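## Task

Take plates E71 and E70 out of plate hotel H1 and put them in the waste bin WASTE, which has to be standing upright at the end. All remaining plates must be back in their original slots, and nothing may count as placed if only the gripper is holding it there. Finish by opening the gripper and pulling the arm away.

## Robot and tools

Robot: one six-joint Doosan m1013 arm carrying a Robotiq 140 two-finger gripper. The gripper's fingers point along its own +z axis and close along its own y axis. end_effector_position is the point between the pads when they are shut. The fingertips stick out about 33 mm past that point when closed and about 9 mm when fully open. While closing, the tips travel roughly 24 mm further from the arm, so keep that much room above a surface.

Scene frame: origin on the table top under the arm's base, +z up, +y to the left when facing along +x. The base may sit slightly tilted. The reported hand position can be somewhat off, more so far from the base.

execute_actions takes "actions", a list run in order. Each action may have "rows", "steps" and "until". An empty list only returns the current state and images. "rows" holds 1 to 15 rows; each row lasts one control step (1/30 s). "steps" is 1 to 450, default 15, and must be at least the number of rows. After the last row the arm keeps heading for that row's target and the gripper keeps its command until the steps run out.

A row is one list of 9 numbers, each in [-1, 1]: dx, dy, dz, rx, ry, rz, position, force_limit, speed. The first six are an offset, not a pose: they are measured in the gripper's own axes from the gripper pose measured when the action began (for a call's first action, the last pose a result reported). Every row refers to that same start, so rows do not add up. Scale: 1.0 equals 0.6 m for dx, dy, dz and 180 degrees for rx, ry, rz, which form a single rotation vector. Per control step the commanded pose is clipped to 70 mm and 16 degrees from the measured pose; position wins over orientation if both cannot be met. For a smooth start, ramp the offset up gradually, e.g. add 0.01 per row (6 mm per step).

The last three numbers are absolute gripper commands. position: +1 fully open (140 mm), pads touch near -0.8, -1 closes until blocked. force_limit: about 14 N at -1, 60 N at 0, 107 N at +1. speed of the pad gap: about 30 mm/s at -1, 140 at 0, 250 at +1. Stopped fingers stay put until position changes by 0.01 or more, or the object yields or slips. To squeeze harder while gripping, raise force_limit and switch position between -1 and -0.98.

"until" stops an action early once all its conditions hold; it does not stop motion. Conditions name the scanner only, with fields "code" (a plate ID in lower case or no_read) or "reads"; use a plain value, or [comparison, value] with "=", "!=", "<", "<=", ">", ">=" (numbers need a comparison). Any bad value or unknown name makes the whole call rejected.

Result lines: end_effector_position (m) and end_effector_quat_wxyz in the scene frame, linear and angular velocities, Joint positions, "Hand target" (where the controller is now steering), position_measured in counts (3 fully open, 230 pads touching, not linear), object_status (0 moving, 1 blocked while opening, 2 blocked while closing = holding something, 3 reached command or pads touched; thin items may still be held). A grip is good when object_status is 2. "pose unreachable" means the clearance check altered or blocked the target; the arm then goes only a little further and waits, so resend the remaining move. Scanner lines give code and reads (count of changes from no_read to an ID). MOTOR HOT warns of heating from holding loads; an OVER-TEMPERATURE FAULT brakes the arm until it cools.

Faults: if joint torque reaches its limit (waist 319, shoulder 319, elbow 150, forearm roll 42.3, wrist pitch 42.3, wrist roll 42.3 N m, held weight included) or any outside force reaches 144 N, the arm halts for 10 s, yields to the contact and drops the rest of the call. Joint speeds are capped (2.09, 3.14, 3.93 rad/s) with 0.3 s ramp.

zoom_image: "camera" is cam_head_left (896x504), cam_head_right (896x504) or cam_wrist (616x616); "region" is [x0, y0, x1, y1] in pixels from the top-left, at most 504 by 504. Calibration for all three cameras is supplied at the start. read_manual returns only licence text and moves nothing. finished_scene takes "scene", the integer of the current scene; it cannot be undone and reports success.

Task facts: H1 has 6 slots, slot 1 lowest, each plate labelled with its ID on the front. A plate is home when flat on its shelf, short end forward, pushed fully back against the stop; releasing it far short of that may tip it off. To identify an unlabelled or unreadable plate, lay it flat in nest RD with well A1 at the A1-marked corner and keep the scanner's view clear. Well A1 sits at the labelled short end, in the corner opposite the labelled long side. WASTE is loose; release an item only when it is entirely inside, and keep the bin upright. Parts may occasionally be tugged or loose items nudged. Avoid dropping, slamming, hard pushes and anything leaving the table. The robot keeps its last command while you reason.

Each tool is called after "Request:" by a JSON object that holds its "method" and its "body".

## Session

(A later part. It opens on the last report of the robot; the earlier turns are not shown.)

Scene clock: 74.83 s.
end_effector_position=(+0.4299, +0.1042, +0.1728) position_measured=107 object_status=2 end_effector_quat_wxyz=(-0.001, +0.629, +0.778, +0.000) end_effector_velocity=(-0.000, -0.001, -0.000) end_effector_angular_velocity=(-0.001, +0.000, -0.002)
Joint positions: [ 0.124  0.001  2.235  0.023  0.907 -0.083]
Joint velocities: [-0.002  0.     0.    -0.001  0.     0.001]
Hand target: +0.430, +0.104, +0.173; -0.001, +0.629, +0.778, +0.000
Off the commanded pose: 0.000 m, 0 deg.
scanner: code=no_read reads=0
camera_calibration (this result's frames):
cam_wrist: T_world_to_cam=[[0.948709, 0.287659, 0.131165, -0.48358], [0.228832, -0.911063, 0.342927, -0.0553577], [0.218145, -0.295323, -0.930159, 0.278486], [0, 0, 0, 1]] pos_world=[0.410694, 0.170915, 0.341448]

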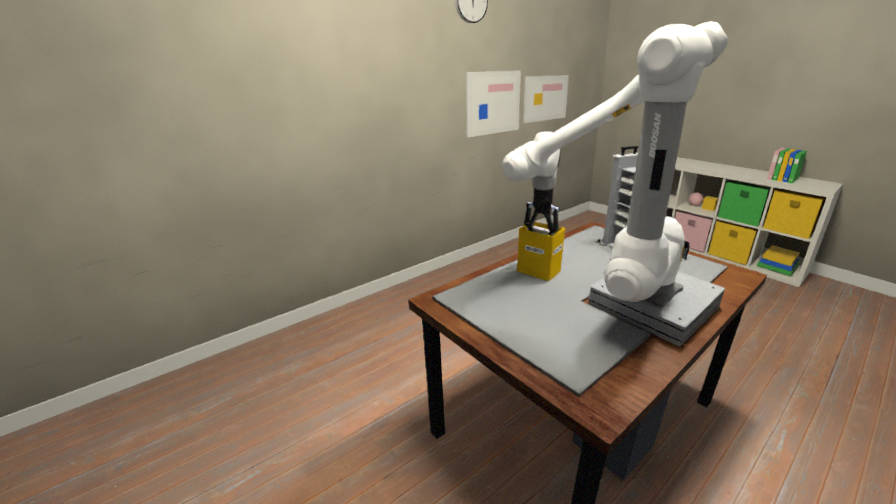

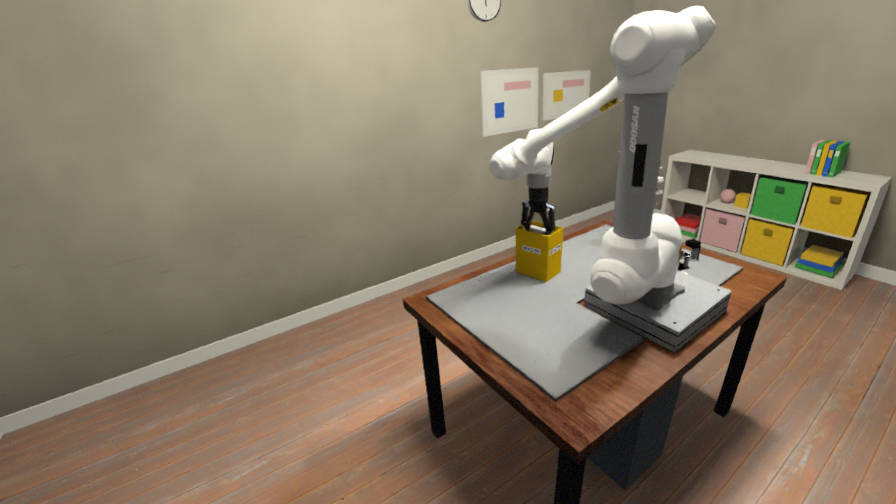

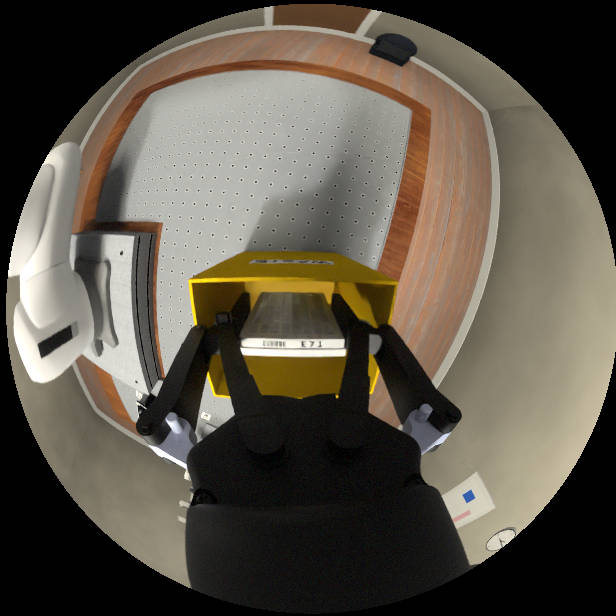

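Request:
{"method": "execute_actions", "body": {"actions": [{"rows":[[0,0,0.007,0,0,0,-0.98,0.4,-0.3]],"steps":7},{"rows":[[0,0,0,0,0,0,0.29,0.3,-0.3]],"steps":10},{"rows":[[0,0,-0.03,0,0,0,0.29,0.3,0],[0,0,-0.07,0,0,0,0.29,0.3,0],[0,0,-0.5,0,0,0,0.29,0.3,0]],"steps":32},{"rows":[[-0.667,-0.645,-0.1,0,0,0.645,0.29,0.3,0]],"steps":68},{"rows":[[0,0,0.29,0,0.5,0,1,0.3,0]],"steps":65}]}}

Scene clock: 83.80 s.
end_effector_position=(+0.1365, -0.3678, +0.3544) position_measured=3 object_status=3 end_effector_quat_wxyz=(+0.085, +0.701, -0.086, +0.702) end_effector_velocity=(+0.000, +0.000, -0.000) end_effector_angular_velocity=(-0.000, -0.001, +0.000)
Joint positions: [-2.255  0.139  2.522  1.19   1.757 -1.109]
Joint velocities: [ 0.     0.001  0.     0.     0.    -0.001]
Hand target: +0.136, -0.368, +0.354; +0.085, +0.701, -0.086, +0.702
Off the commanded pose: 0.001 m, 0 deg.
scanner: code=no_read reads=0
camera_calibration (this result's frames):
cam_wrist: T_world_to_cam=[[-0.366235, -0.926951, 0.081452, -0.342948], [-0.340628, 0.0520915, -0.938754, 0.405727], [0.865936, -0.371549, -0.334823, 0.0445411], [0, 0, 0, 1]] pos_world=[-0.0259675, -0.322482, 0.423725]

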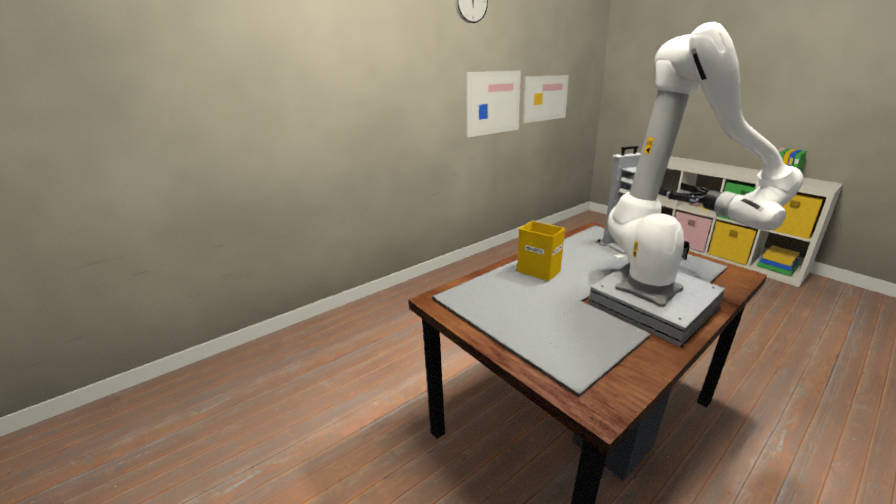

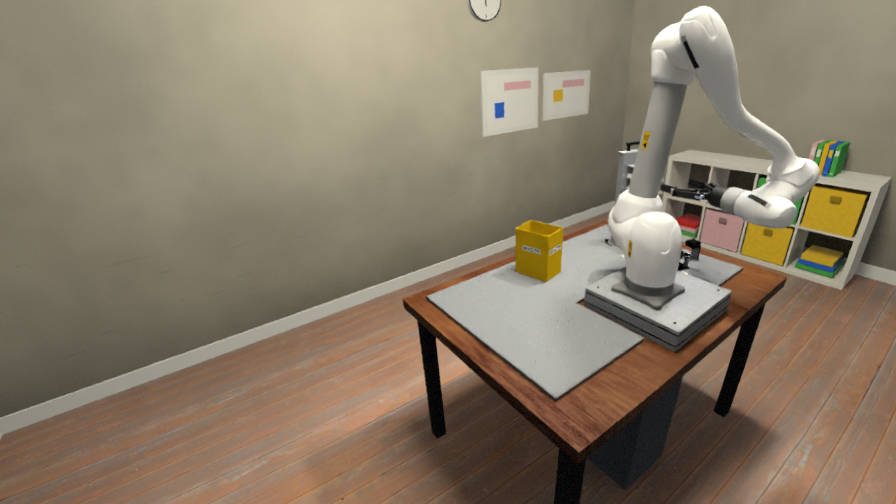

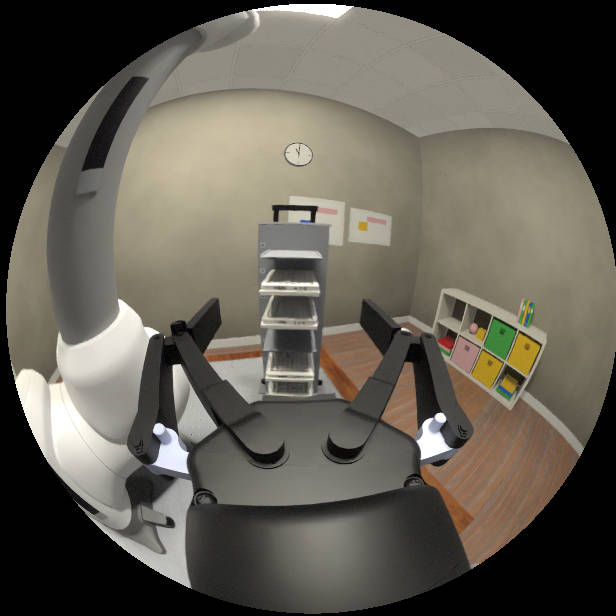

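Advance fully (open), compare with the previous grasp view.

Request:
{"method": "execute_actions", "body": {"actions": [{"rows":[[0,0,0.02,0,0,0,1,0,0],[0,0,0.05,0,0,0,1,0,0],[0,0,0.09,0,0,0,1,0,0],[0,0,0.13,0,0,0,1,0,0],[0,0,0.17,0,0,0,1,0,0],[0,0,0.247,0,0,0,1,0,0]],"steps":28}]}}

Request:
{"method": "zoom_image", "body": {"camera": "cam_wrist", "region": [180, 240, 400, 400]}}

Scene clock: 87.47 s.
end_effector_position=(+0.2801, -0.4036, +0.3544) position_measured=3 object_status=3 end_effector_quat_wxyz=(+0.085, +0.701, -0.086, +0.702) end_effector_velocity=(+0.000, +0.000, +0.000) end_effector_angular_velocity=(-0.001, +0.000, +0.000)
Joint positions: [-1.821  0.121  2.549  1.579  1.561 -1.082]
Joint velocities: [ 0.    -0.001 -0.    -0.    -0.     0.   ]
Hand target: +0.280, -0.404, +0.354; +0.085, +0.701, -0.086, +0.702
Off the commanded pose: 0.000 m, 0 deg.
scanner: code=no_read reads=0
camera_calibration (this result's frames):
cam_wrist: T_world_to_cam=[[-0.366249, -0.926941, 0.0815039, -0.323527], [-0.340483, 0.0519826, -0.938812, 0.456485], [0.865987, -0.37159, -0.334646, -0.0932268], [0, 0, 0, 1]] pos_world=[0.117667, -0.358262, 0.423724]

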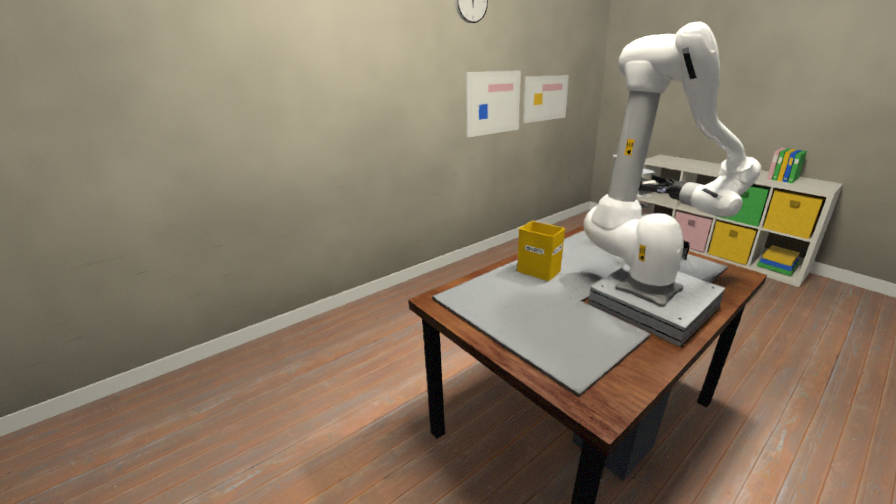

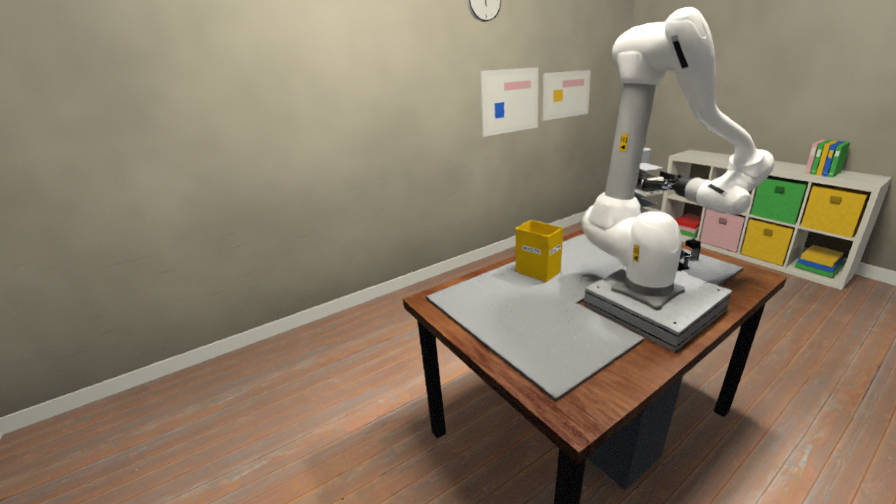

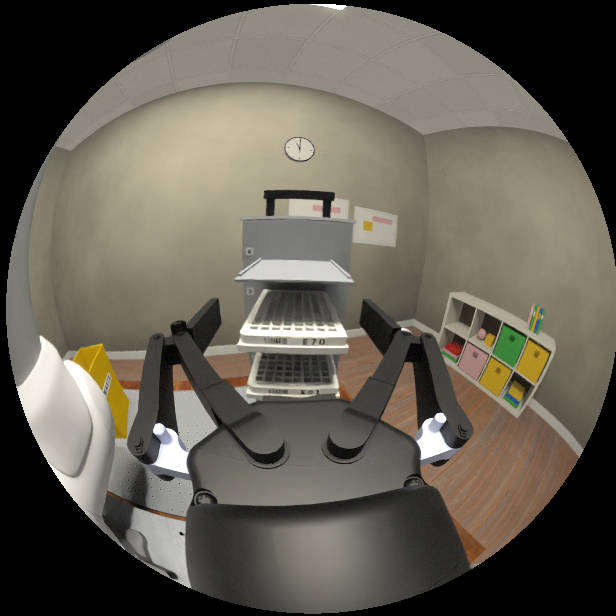

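Region (180, 240, 400, 400) of cam_wrist's 616x616 image, scaled by 2.291, with more detail than that image has; it fills the top 367 rows of this view, and the rest is white.

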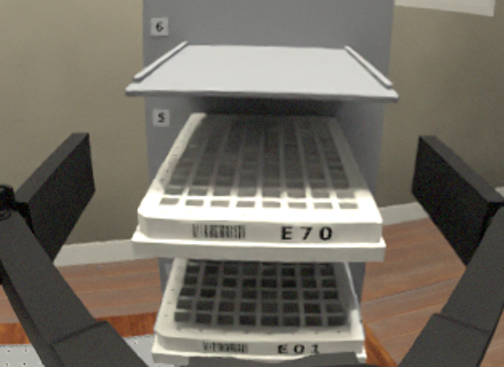

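Request:
{"method": "execute_actions", "body": {"actions": [{"rows":[[0.0055,0,0,0,0,0,1,0,0]],"steps":8},{"rows":[[0,0,0,0,0,0,-1,-0.2,-0.3]],"steps":25}]}}

Scene clock: 91.57 s.
end_effector_position=(+0.2801, -0.4039, +0.3578) position_measured=102 object_status=2 end_effector_quat_wxyz=(+0.086, +0.701, -0.086, +0.702) end_effector_velocity=(+0.000, +0.001, -0.000) end_effector_angular_velocity=(+0.002, -0.000, +0.003)
Joint positions: [-1.821  0.113  2.546  1.579  1.561 -1.071]
Joint velocities: [ 0.     0.     0.    -0.003  0.001  0.002]
Hand target: +0.280, -0.404, +0.358; +0.085, +0.701, -0.086, +0.702
Off the commanded pose: 0.000 m, 0 deg.
scanner: code=no_read reads=0
camera_calibration (this result's frames):
cam_wrist: T_world_to_cam=[[-0.366498, -0.926826, 0.0816916, -0.323964], [-0.340489, 0.0518923, -0.938816, 0.459596], [0.865879, -0.371889, -0.334592, -0.0922607], [0, 0, 0, 1]] pos_world=[0.117642, -0.358419, 0.427071]

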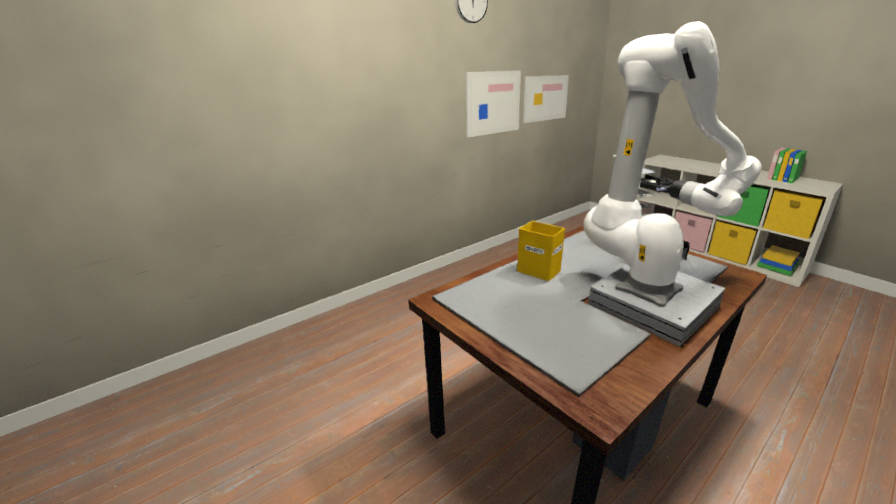

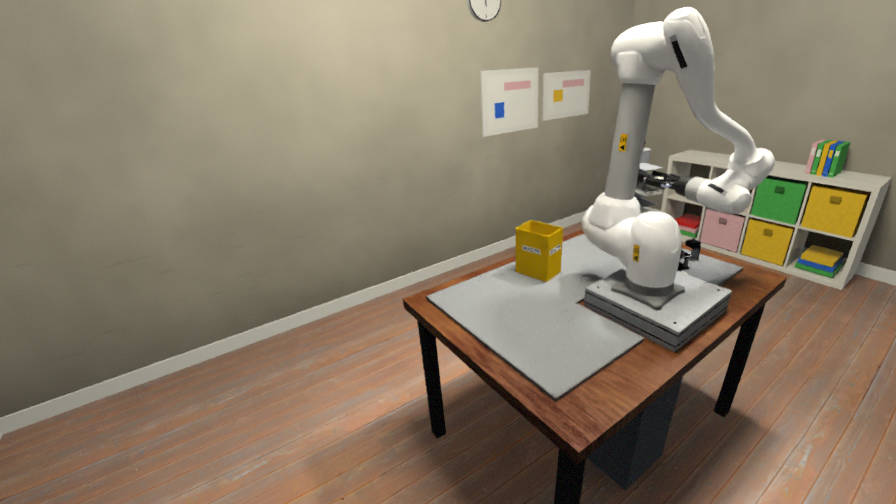

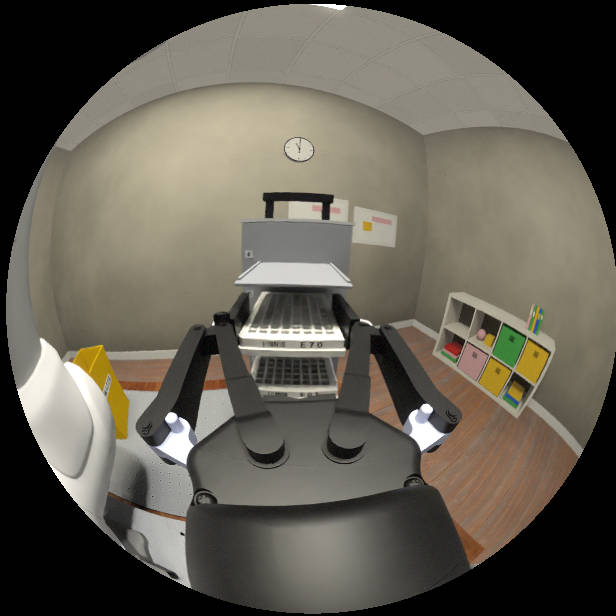

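Request:
{"method": "execute_actions", "body": {"actions": [{"rows":[[0,0,0,0,0,0,-0.98,0.35,-0.3]],"steps":5},{"rows":[[0.004,0,-0.01,0,0,0,-0.98,0.35,-0.3],[0.008,0,-0.025,0,0,0,-0.98,0.35,-0.3],[0.01,0,-0.045,0,0,0,-0.98,0.35,-0.3],[0.01,0,-0.07,0,0,0,-0.98,0.35,-0.3],[0.01,0,-0.1,0,0,0,-0.98,0.35,-0.3],[0.01,0,-0.13,0,0,0,-0.98,0.35,-0.3],[0.01,0,-0.16,0,0,0,-0.98,0.35,-0.3],[0.01,0,-0.2,0,0,0,-0.98,0.35,-0.3],[0.01,0,-0.25,0,0,0,-0.98,0.35,-0.3]],"steps":28},{"rows":[[0.02,0,0,0,-0.01,0,-0.98,0.35,-0.3],[0.05,0,0,0,-0.03,0,-0.98,0.35,-0.3],[0.29,0,0,0,-0.5,0,-0.98,0.35,-0.3]],"steps":65},{"rows":[[0.01,-0.02,0,0,0,-0.01,-0.98,0.35,-0.3],[0.02,-0.05,0,0,0,-0.03,-0.98,0.35,-0.3],[0.04,-0.1,0,0,0,-0.06,-0.98,0.35,-0.3],[0.3,-0.83,0.12,0,0,-0.64,-0.98,0.35,-0.3]],"steps":68}]}}

Request:
{"method": "zoom_image", "body": {"camera": "cam_wrist", "region": [160, 180, 420, 400]}}

Scene clock: 104.40 s.
end_effector_position=(+0.4287, +0.0714, +0.4659) position_measured=107 object_status=2 end_effector_quat_wxyz=(-0.001, +0.635, +0.772, +0.000) end_effector_velocity=(-0.000, +0.000, +0.000) end_effector_angular_velocity=(+0.001, +0.000, -0.001)
Joint positions: [ 0.038 -0.202  1.844  0.018  1.502 -0.14 ]
Joint velocities: [ 0.    -0.     0.     0.001  0.     0.001]
Hand target: +0.429, +0.071, +0.466; -0.001, +0.635, +0.772, +0.000
Off the commanded pose: 0.001 m, 0 deg.
scanner: code=no_read reads=0
camera_calibration (this result's frames):
cam_wrist: T_world_to_cam=[[0.953144, 0.27254, 0.131294, -0.512284], [0.214268, -0.914579, 0.34298, -0.178966], [0.213554, -0.298777, -0.930122, 0.543858], [0, 0, 0, 1]] pos_world=[0.410484, 0.138431, 0.634496]

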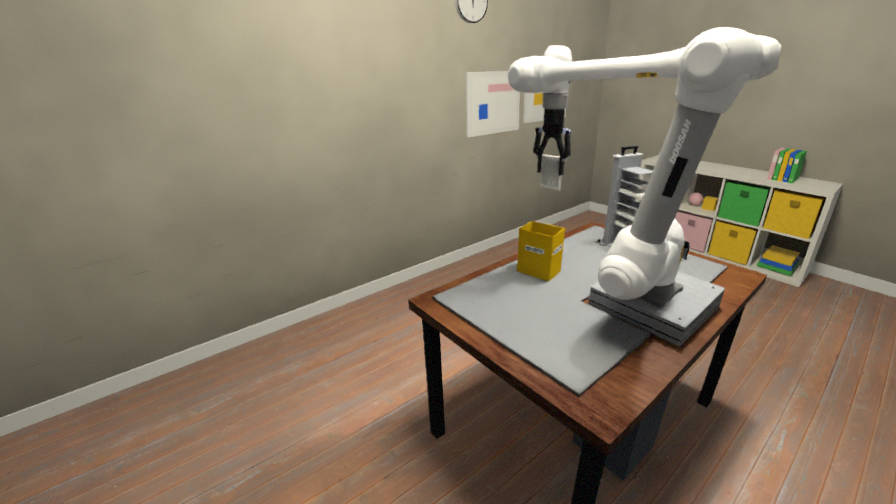

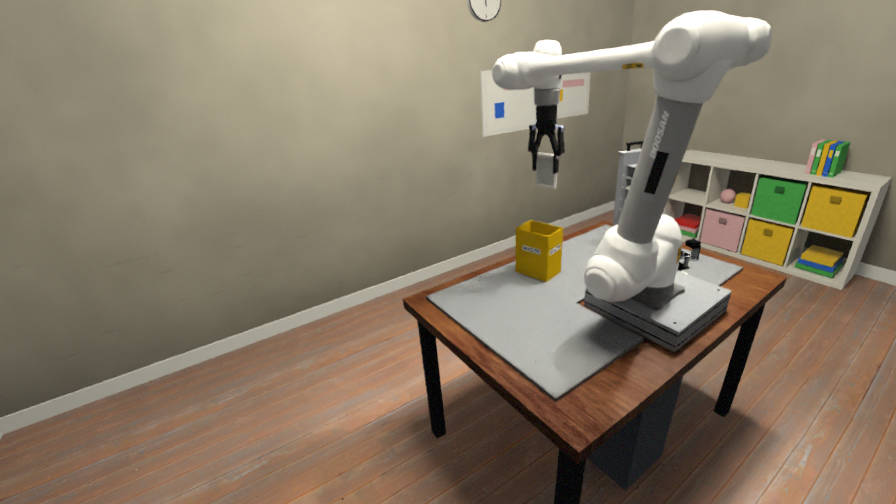

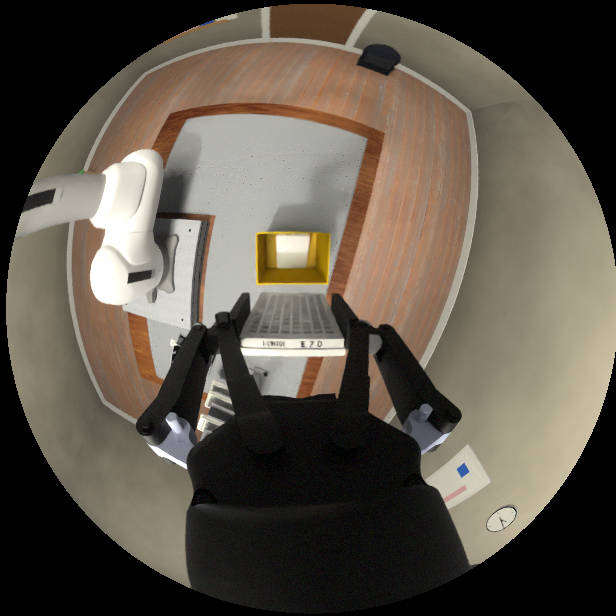

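Region (160, 180, 420, 400) of cam_wrist's 616x616 image, scaled by 1.938, with more detail than that image has; it fills the top 426 rows of this view, and the rest is white.

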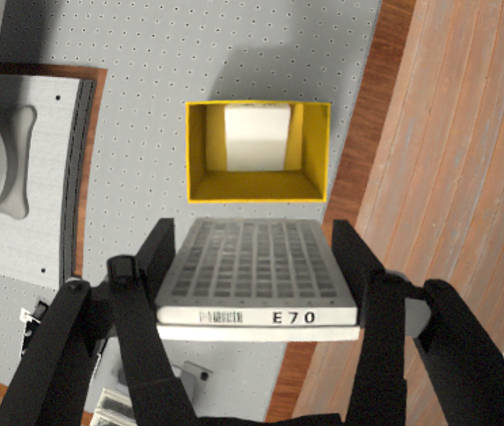

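Request:
{"method": "execute_actions", "body": {"actions": [{"rows":[[0.005,0,0.015,0,0,0,-0.98,0.35,-0.3],[0.015,0.005,0.04,0,0,0,-0.98,0.35,-0.3],[0.03,0.012,0.08,0,0,0,-0.98,0.35,-0.3],[0.038,0.012,0.12,0,0,0,-0.98,0.35,-0.3],[0.038,0.012,0.16,0,0,0,-0.98,0.35,-0.3],[0.038,0.012,0.2,0,0,0,-0.98,0.35,-0.3],[0.038,0.012,0.24,0,0,0,-0.98,0.35,-0.3],[0.038,0.012,0.28,0,0,0,-0.98,0.35,-0.3],[0.038,0.012,0.32,0,0,0,-0.98,0.35,-0.3],[0.038,0.012,0.36,0,0,0,-0.98,0.35,-0.3],[0.038,0.012,0.4,0,0,0,-0.98,0.35,-0.3],[0.038,0.012,0.44,0,0,0,-0.98,0.35,-0.3],[0.038,0.012,0.488,0,0,0,-0.98,0.35,-0.3]],"steps":45}]}}

Request:
{"method": "zoom_image", "body": {"camera": "cam_head_left", "region": [480, 160, 610, 290]}}

Scene clock: 111.03 s.
end_effector_position=(+0.4315, +0.0955, +0.1732) position_measured=107 object_status=2 end_effector_quat_wxyz=(-0.001, +0.635, +0.773, +0.000) end_effector_velocity=(-0.000, +0.001, +0.000) end_effector_angular_velocity=(+0.000, -0.000, +0.002)
Joint positions: [ 0.104  0.     2.235  0.023  0.907 -0.087]
Joint velocities: [ 0.002  0.    -0.     0.001 -0.    -0.   ]
Hand target: +0.432, +0.096, +0.173; -0.001, +0.635, +0.773, +0.000
Off the commanded pose: 0.000 m, 0 deg.
scanner: code=no_read reads=0
camera_calibration (this result's frames):
cam_wrist: T_world_to_cam=[[0.953117, 0.27263, 0.131303, -0.483154], [0.214353, -0.91456, 0.342975, -0.05714], [0.21359, -0.29875, -0.930122, 0.278195], [0, 0, 0, 1]] pos_world=[0.41333, 0.162575, 0.341793]

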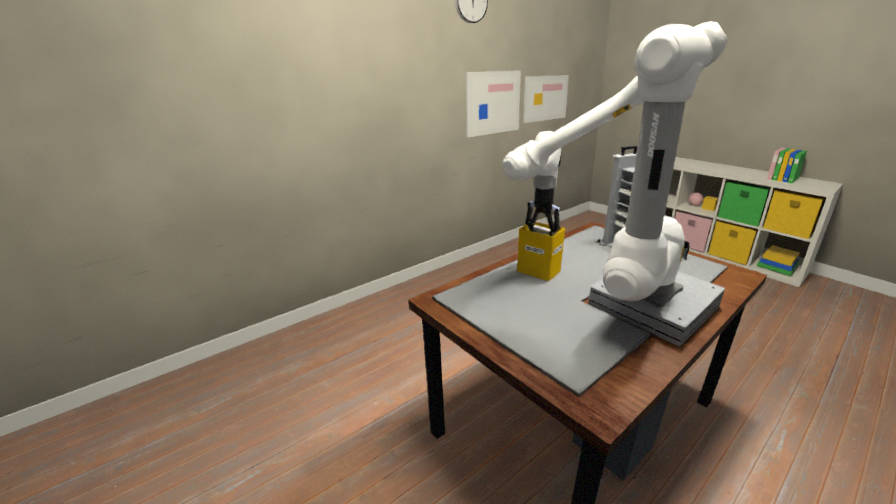

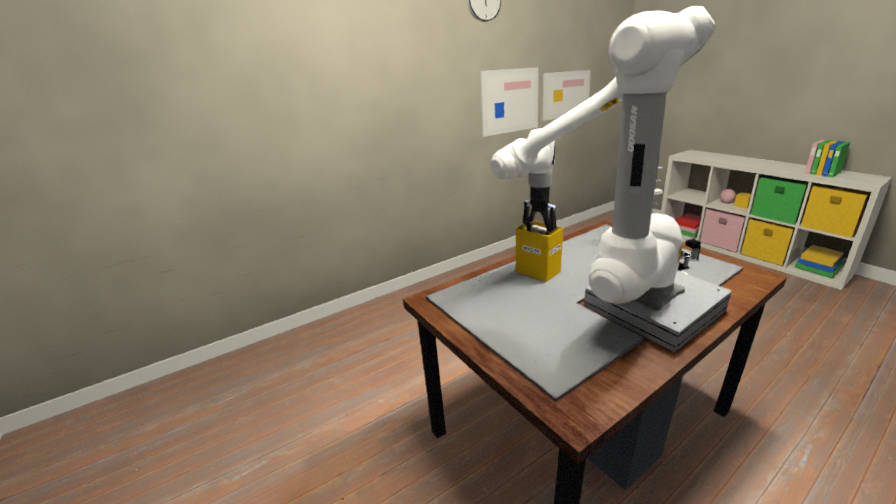

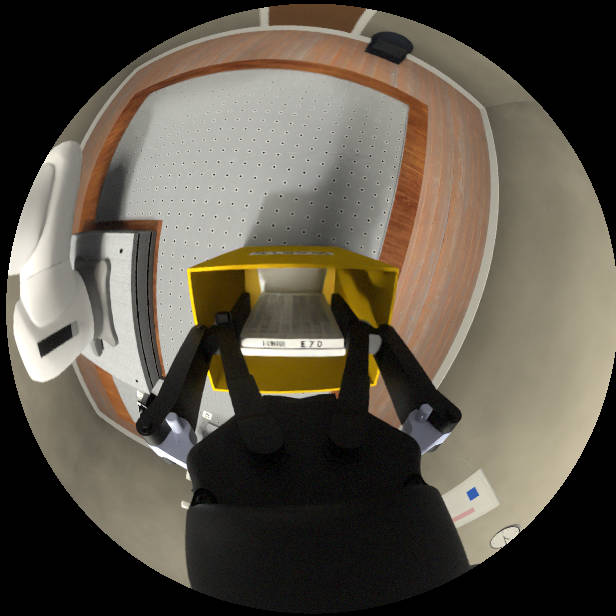

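Region (480, 160, 610, 290) of cam_head_left's 896x504 image, scaled by 3.877, with more detail than that image has.

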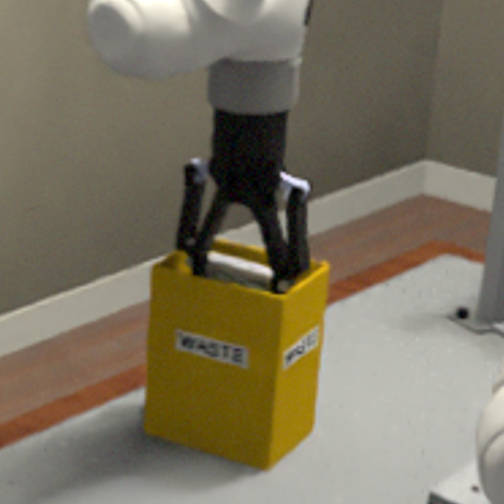

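Request:
{"method": "execute_actions", "body": {"actions": [{"rows":[[0,0,0.007,0,0,0,-0.98,0.35,-0.3]],"steps":7},{"rows":[[0,0,0,0,0,0,0.29,0.3,-0.3]],"steps":10},{"rows":[[0,0,-0.03,0,0,0,0.29,0.3,0],[0,0,-0.07,0,0,0,0.29,0.3,0],[0,0,-0.28,0,0,0,0.29,0.3,0]],"steps":30}]}}

Scene clock: 115.87 s.
end_effector_position=(+0.4315, +0.0952, +0.3370) position_measured=93 object_status=3 end_effector_quat_wxyz=(-0.001, +0.635, +0.772, +0.000) end_effector_velocity=(+0.000, -0.000, -0.001) end_effector_angular_velocity=(-0.000, +0.002, +0.002)
Joint positions: [ 0.097 -0.148  2.035  0.019  1.255 -0.085]
Joint velocities: [-0.     0.002 -0.    -0.     0.    -0.002]
Hand target: +0.431, +0.095, +0.337; -0.001, +0.635, +0.772, +0.000
Off the commanded pose: 0.000 m, 0 deg.
scanner: code=no_read reads=0
camera_calibration (this result's frames):
cam_wrist: T_world_to_cam=[[0.953129, 0.27258, 0.131323, -0.504514], [0.214227, -0.914474, 0.343285, -0.113682], [0.213665, -0.299062, -0.930005, 0.43041], [0, 0, 0, 1]] pos_world=[0.413257, 0.162281, 0.505563]

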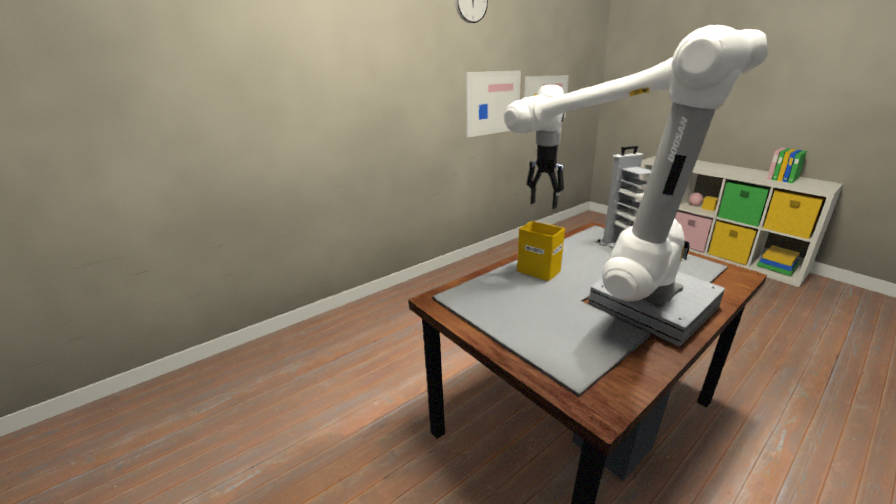

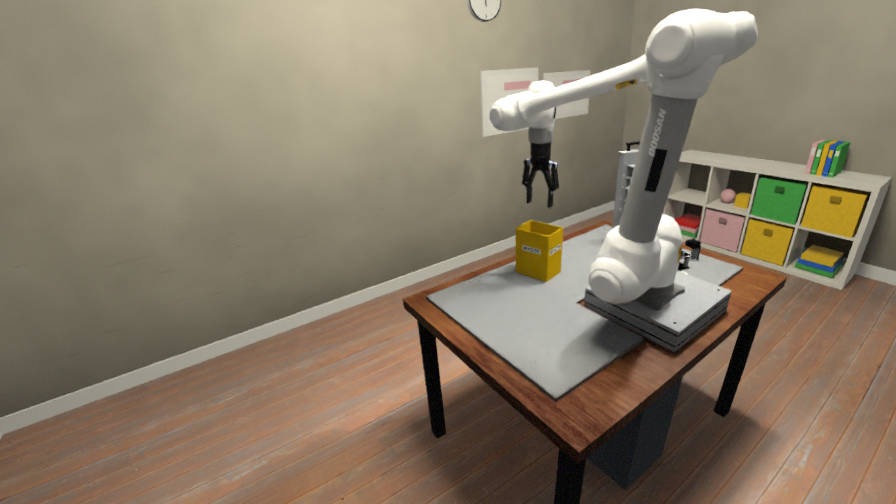

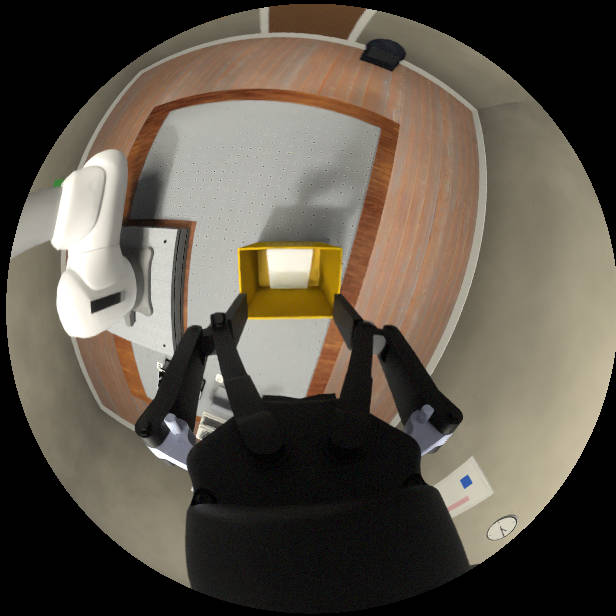

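Request:
{"method": "finished_scene", "body": {"scene": 2}}

The scene is finished: the task was done.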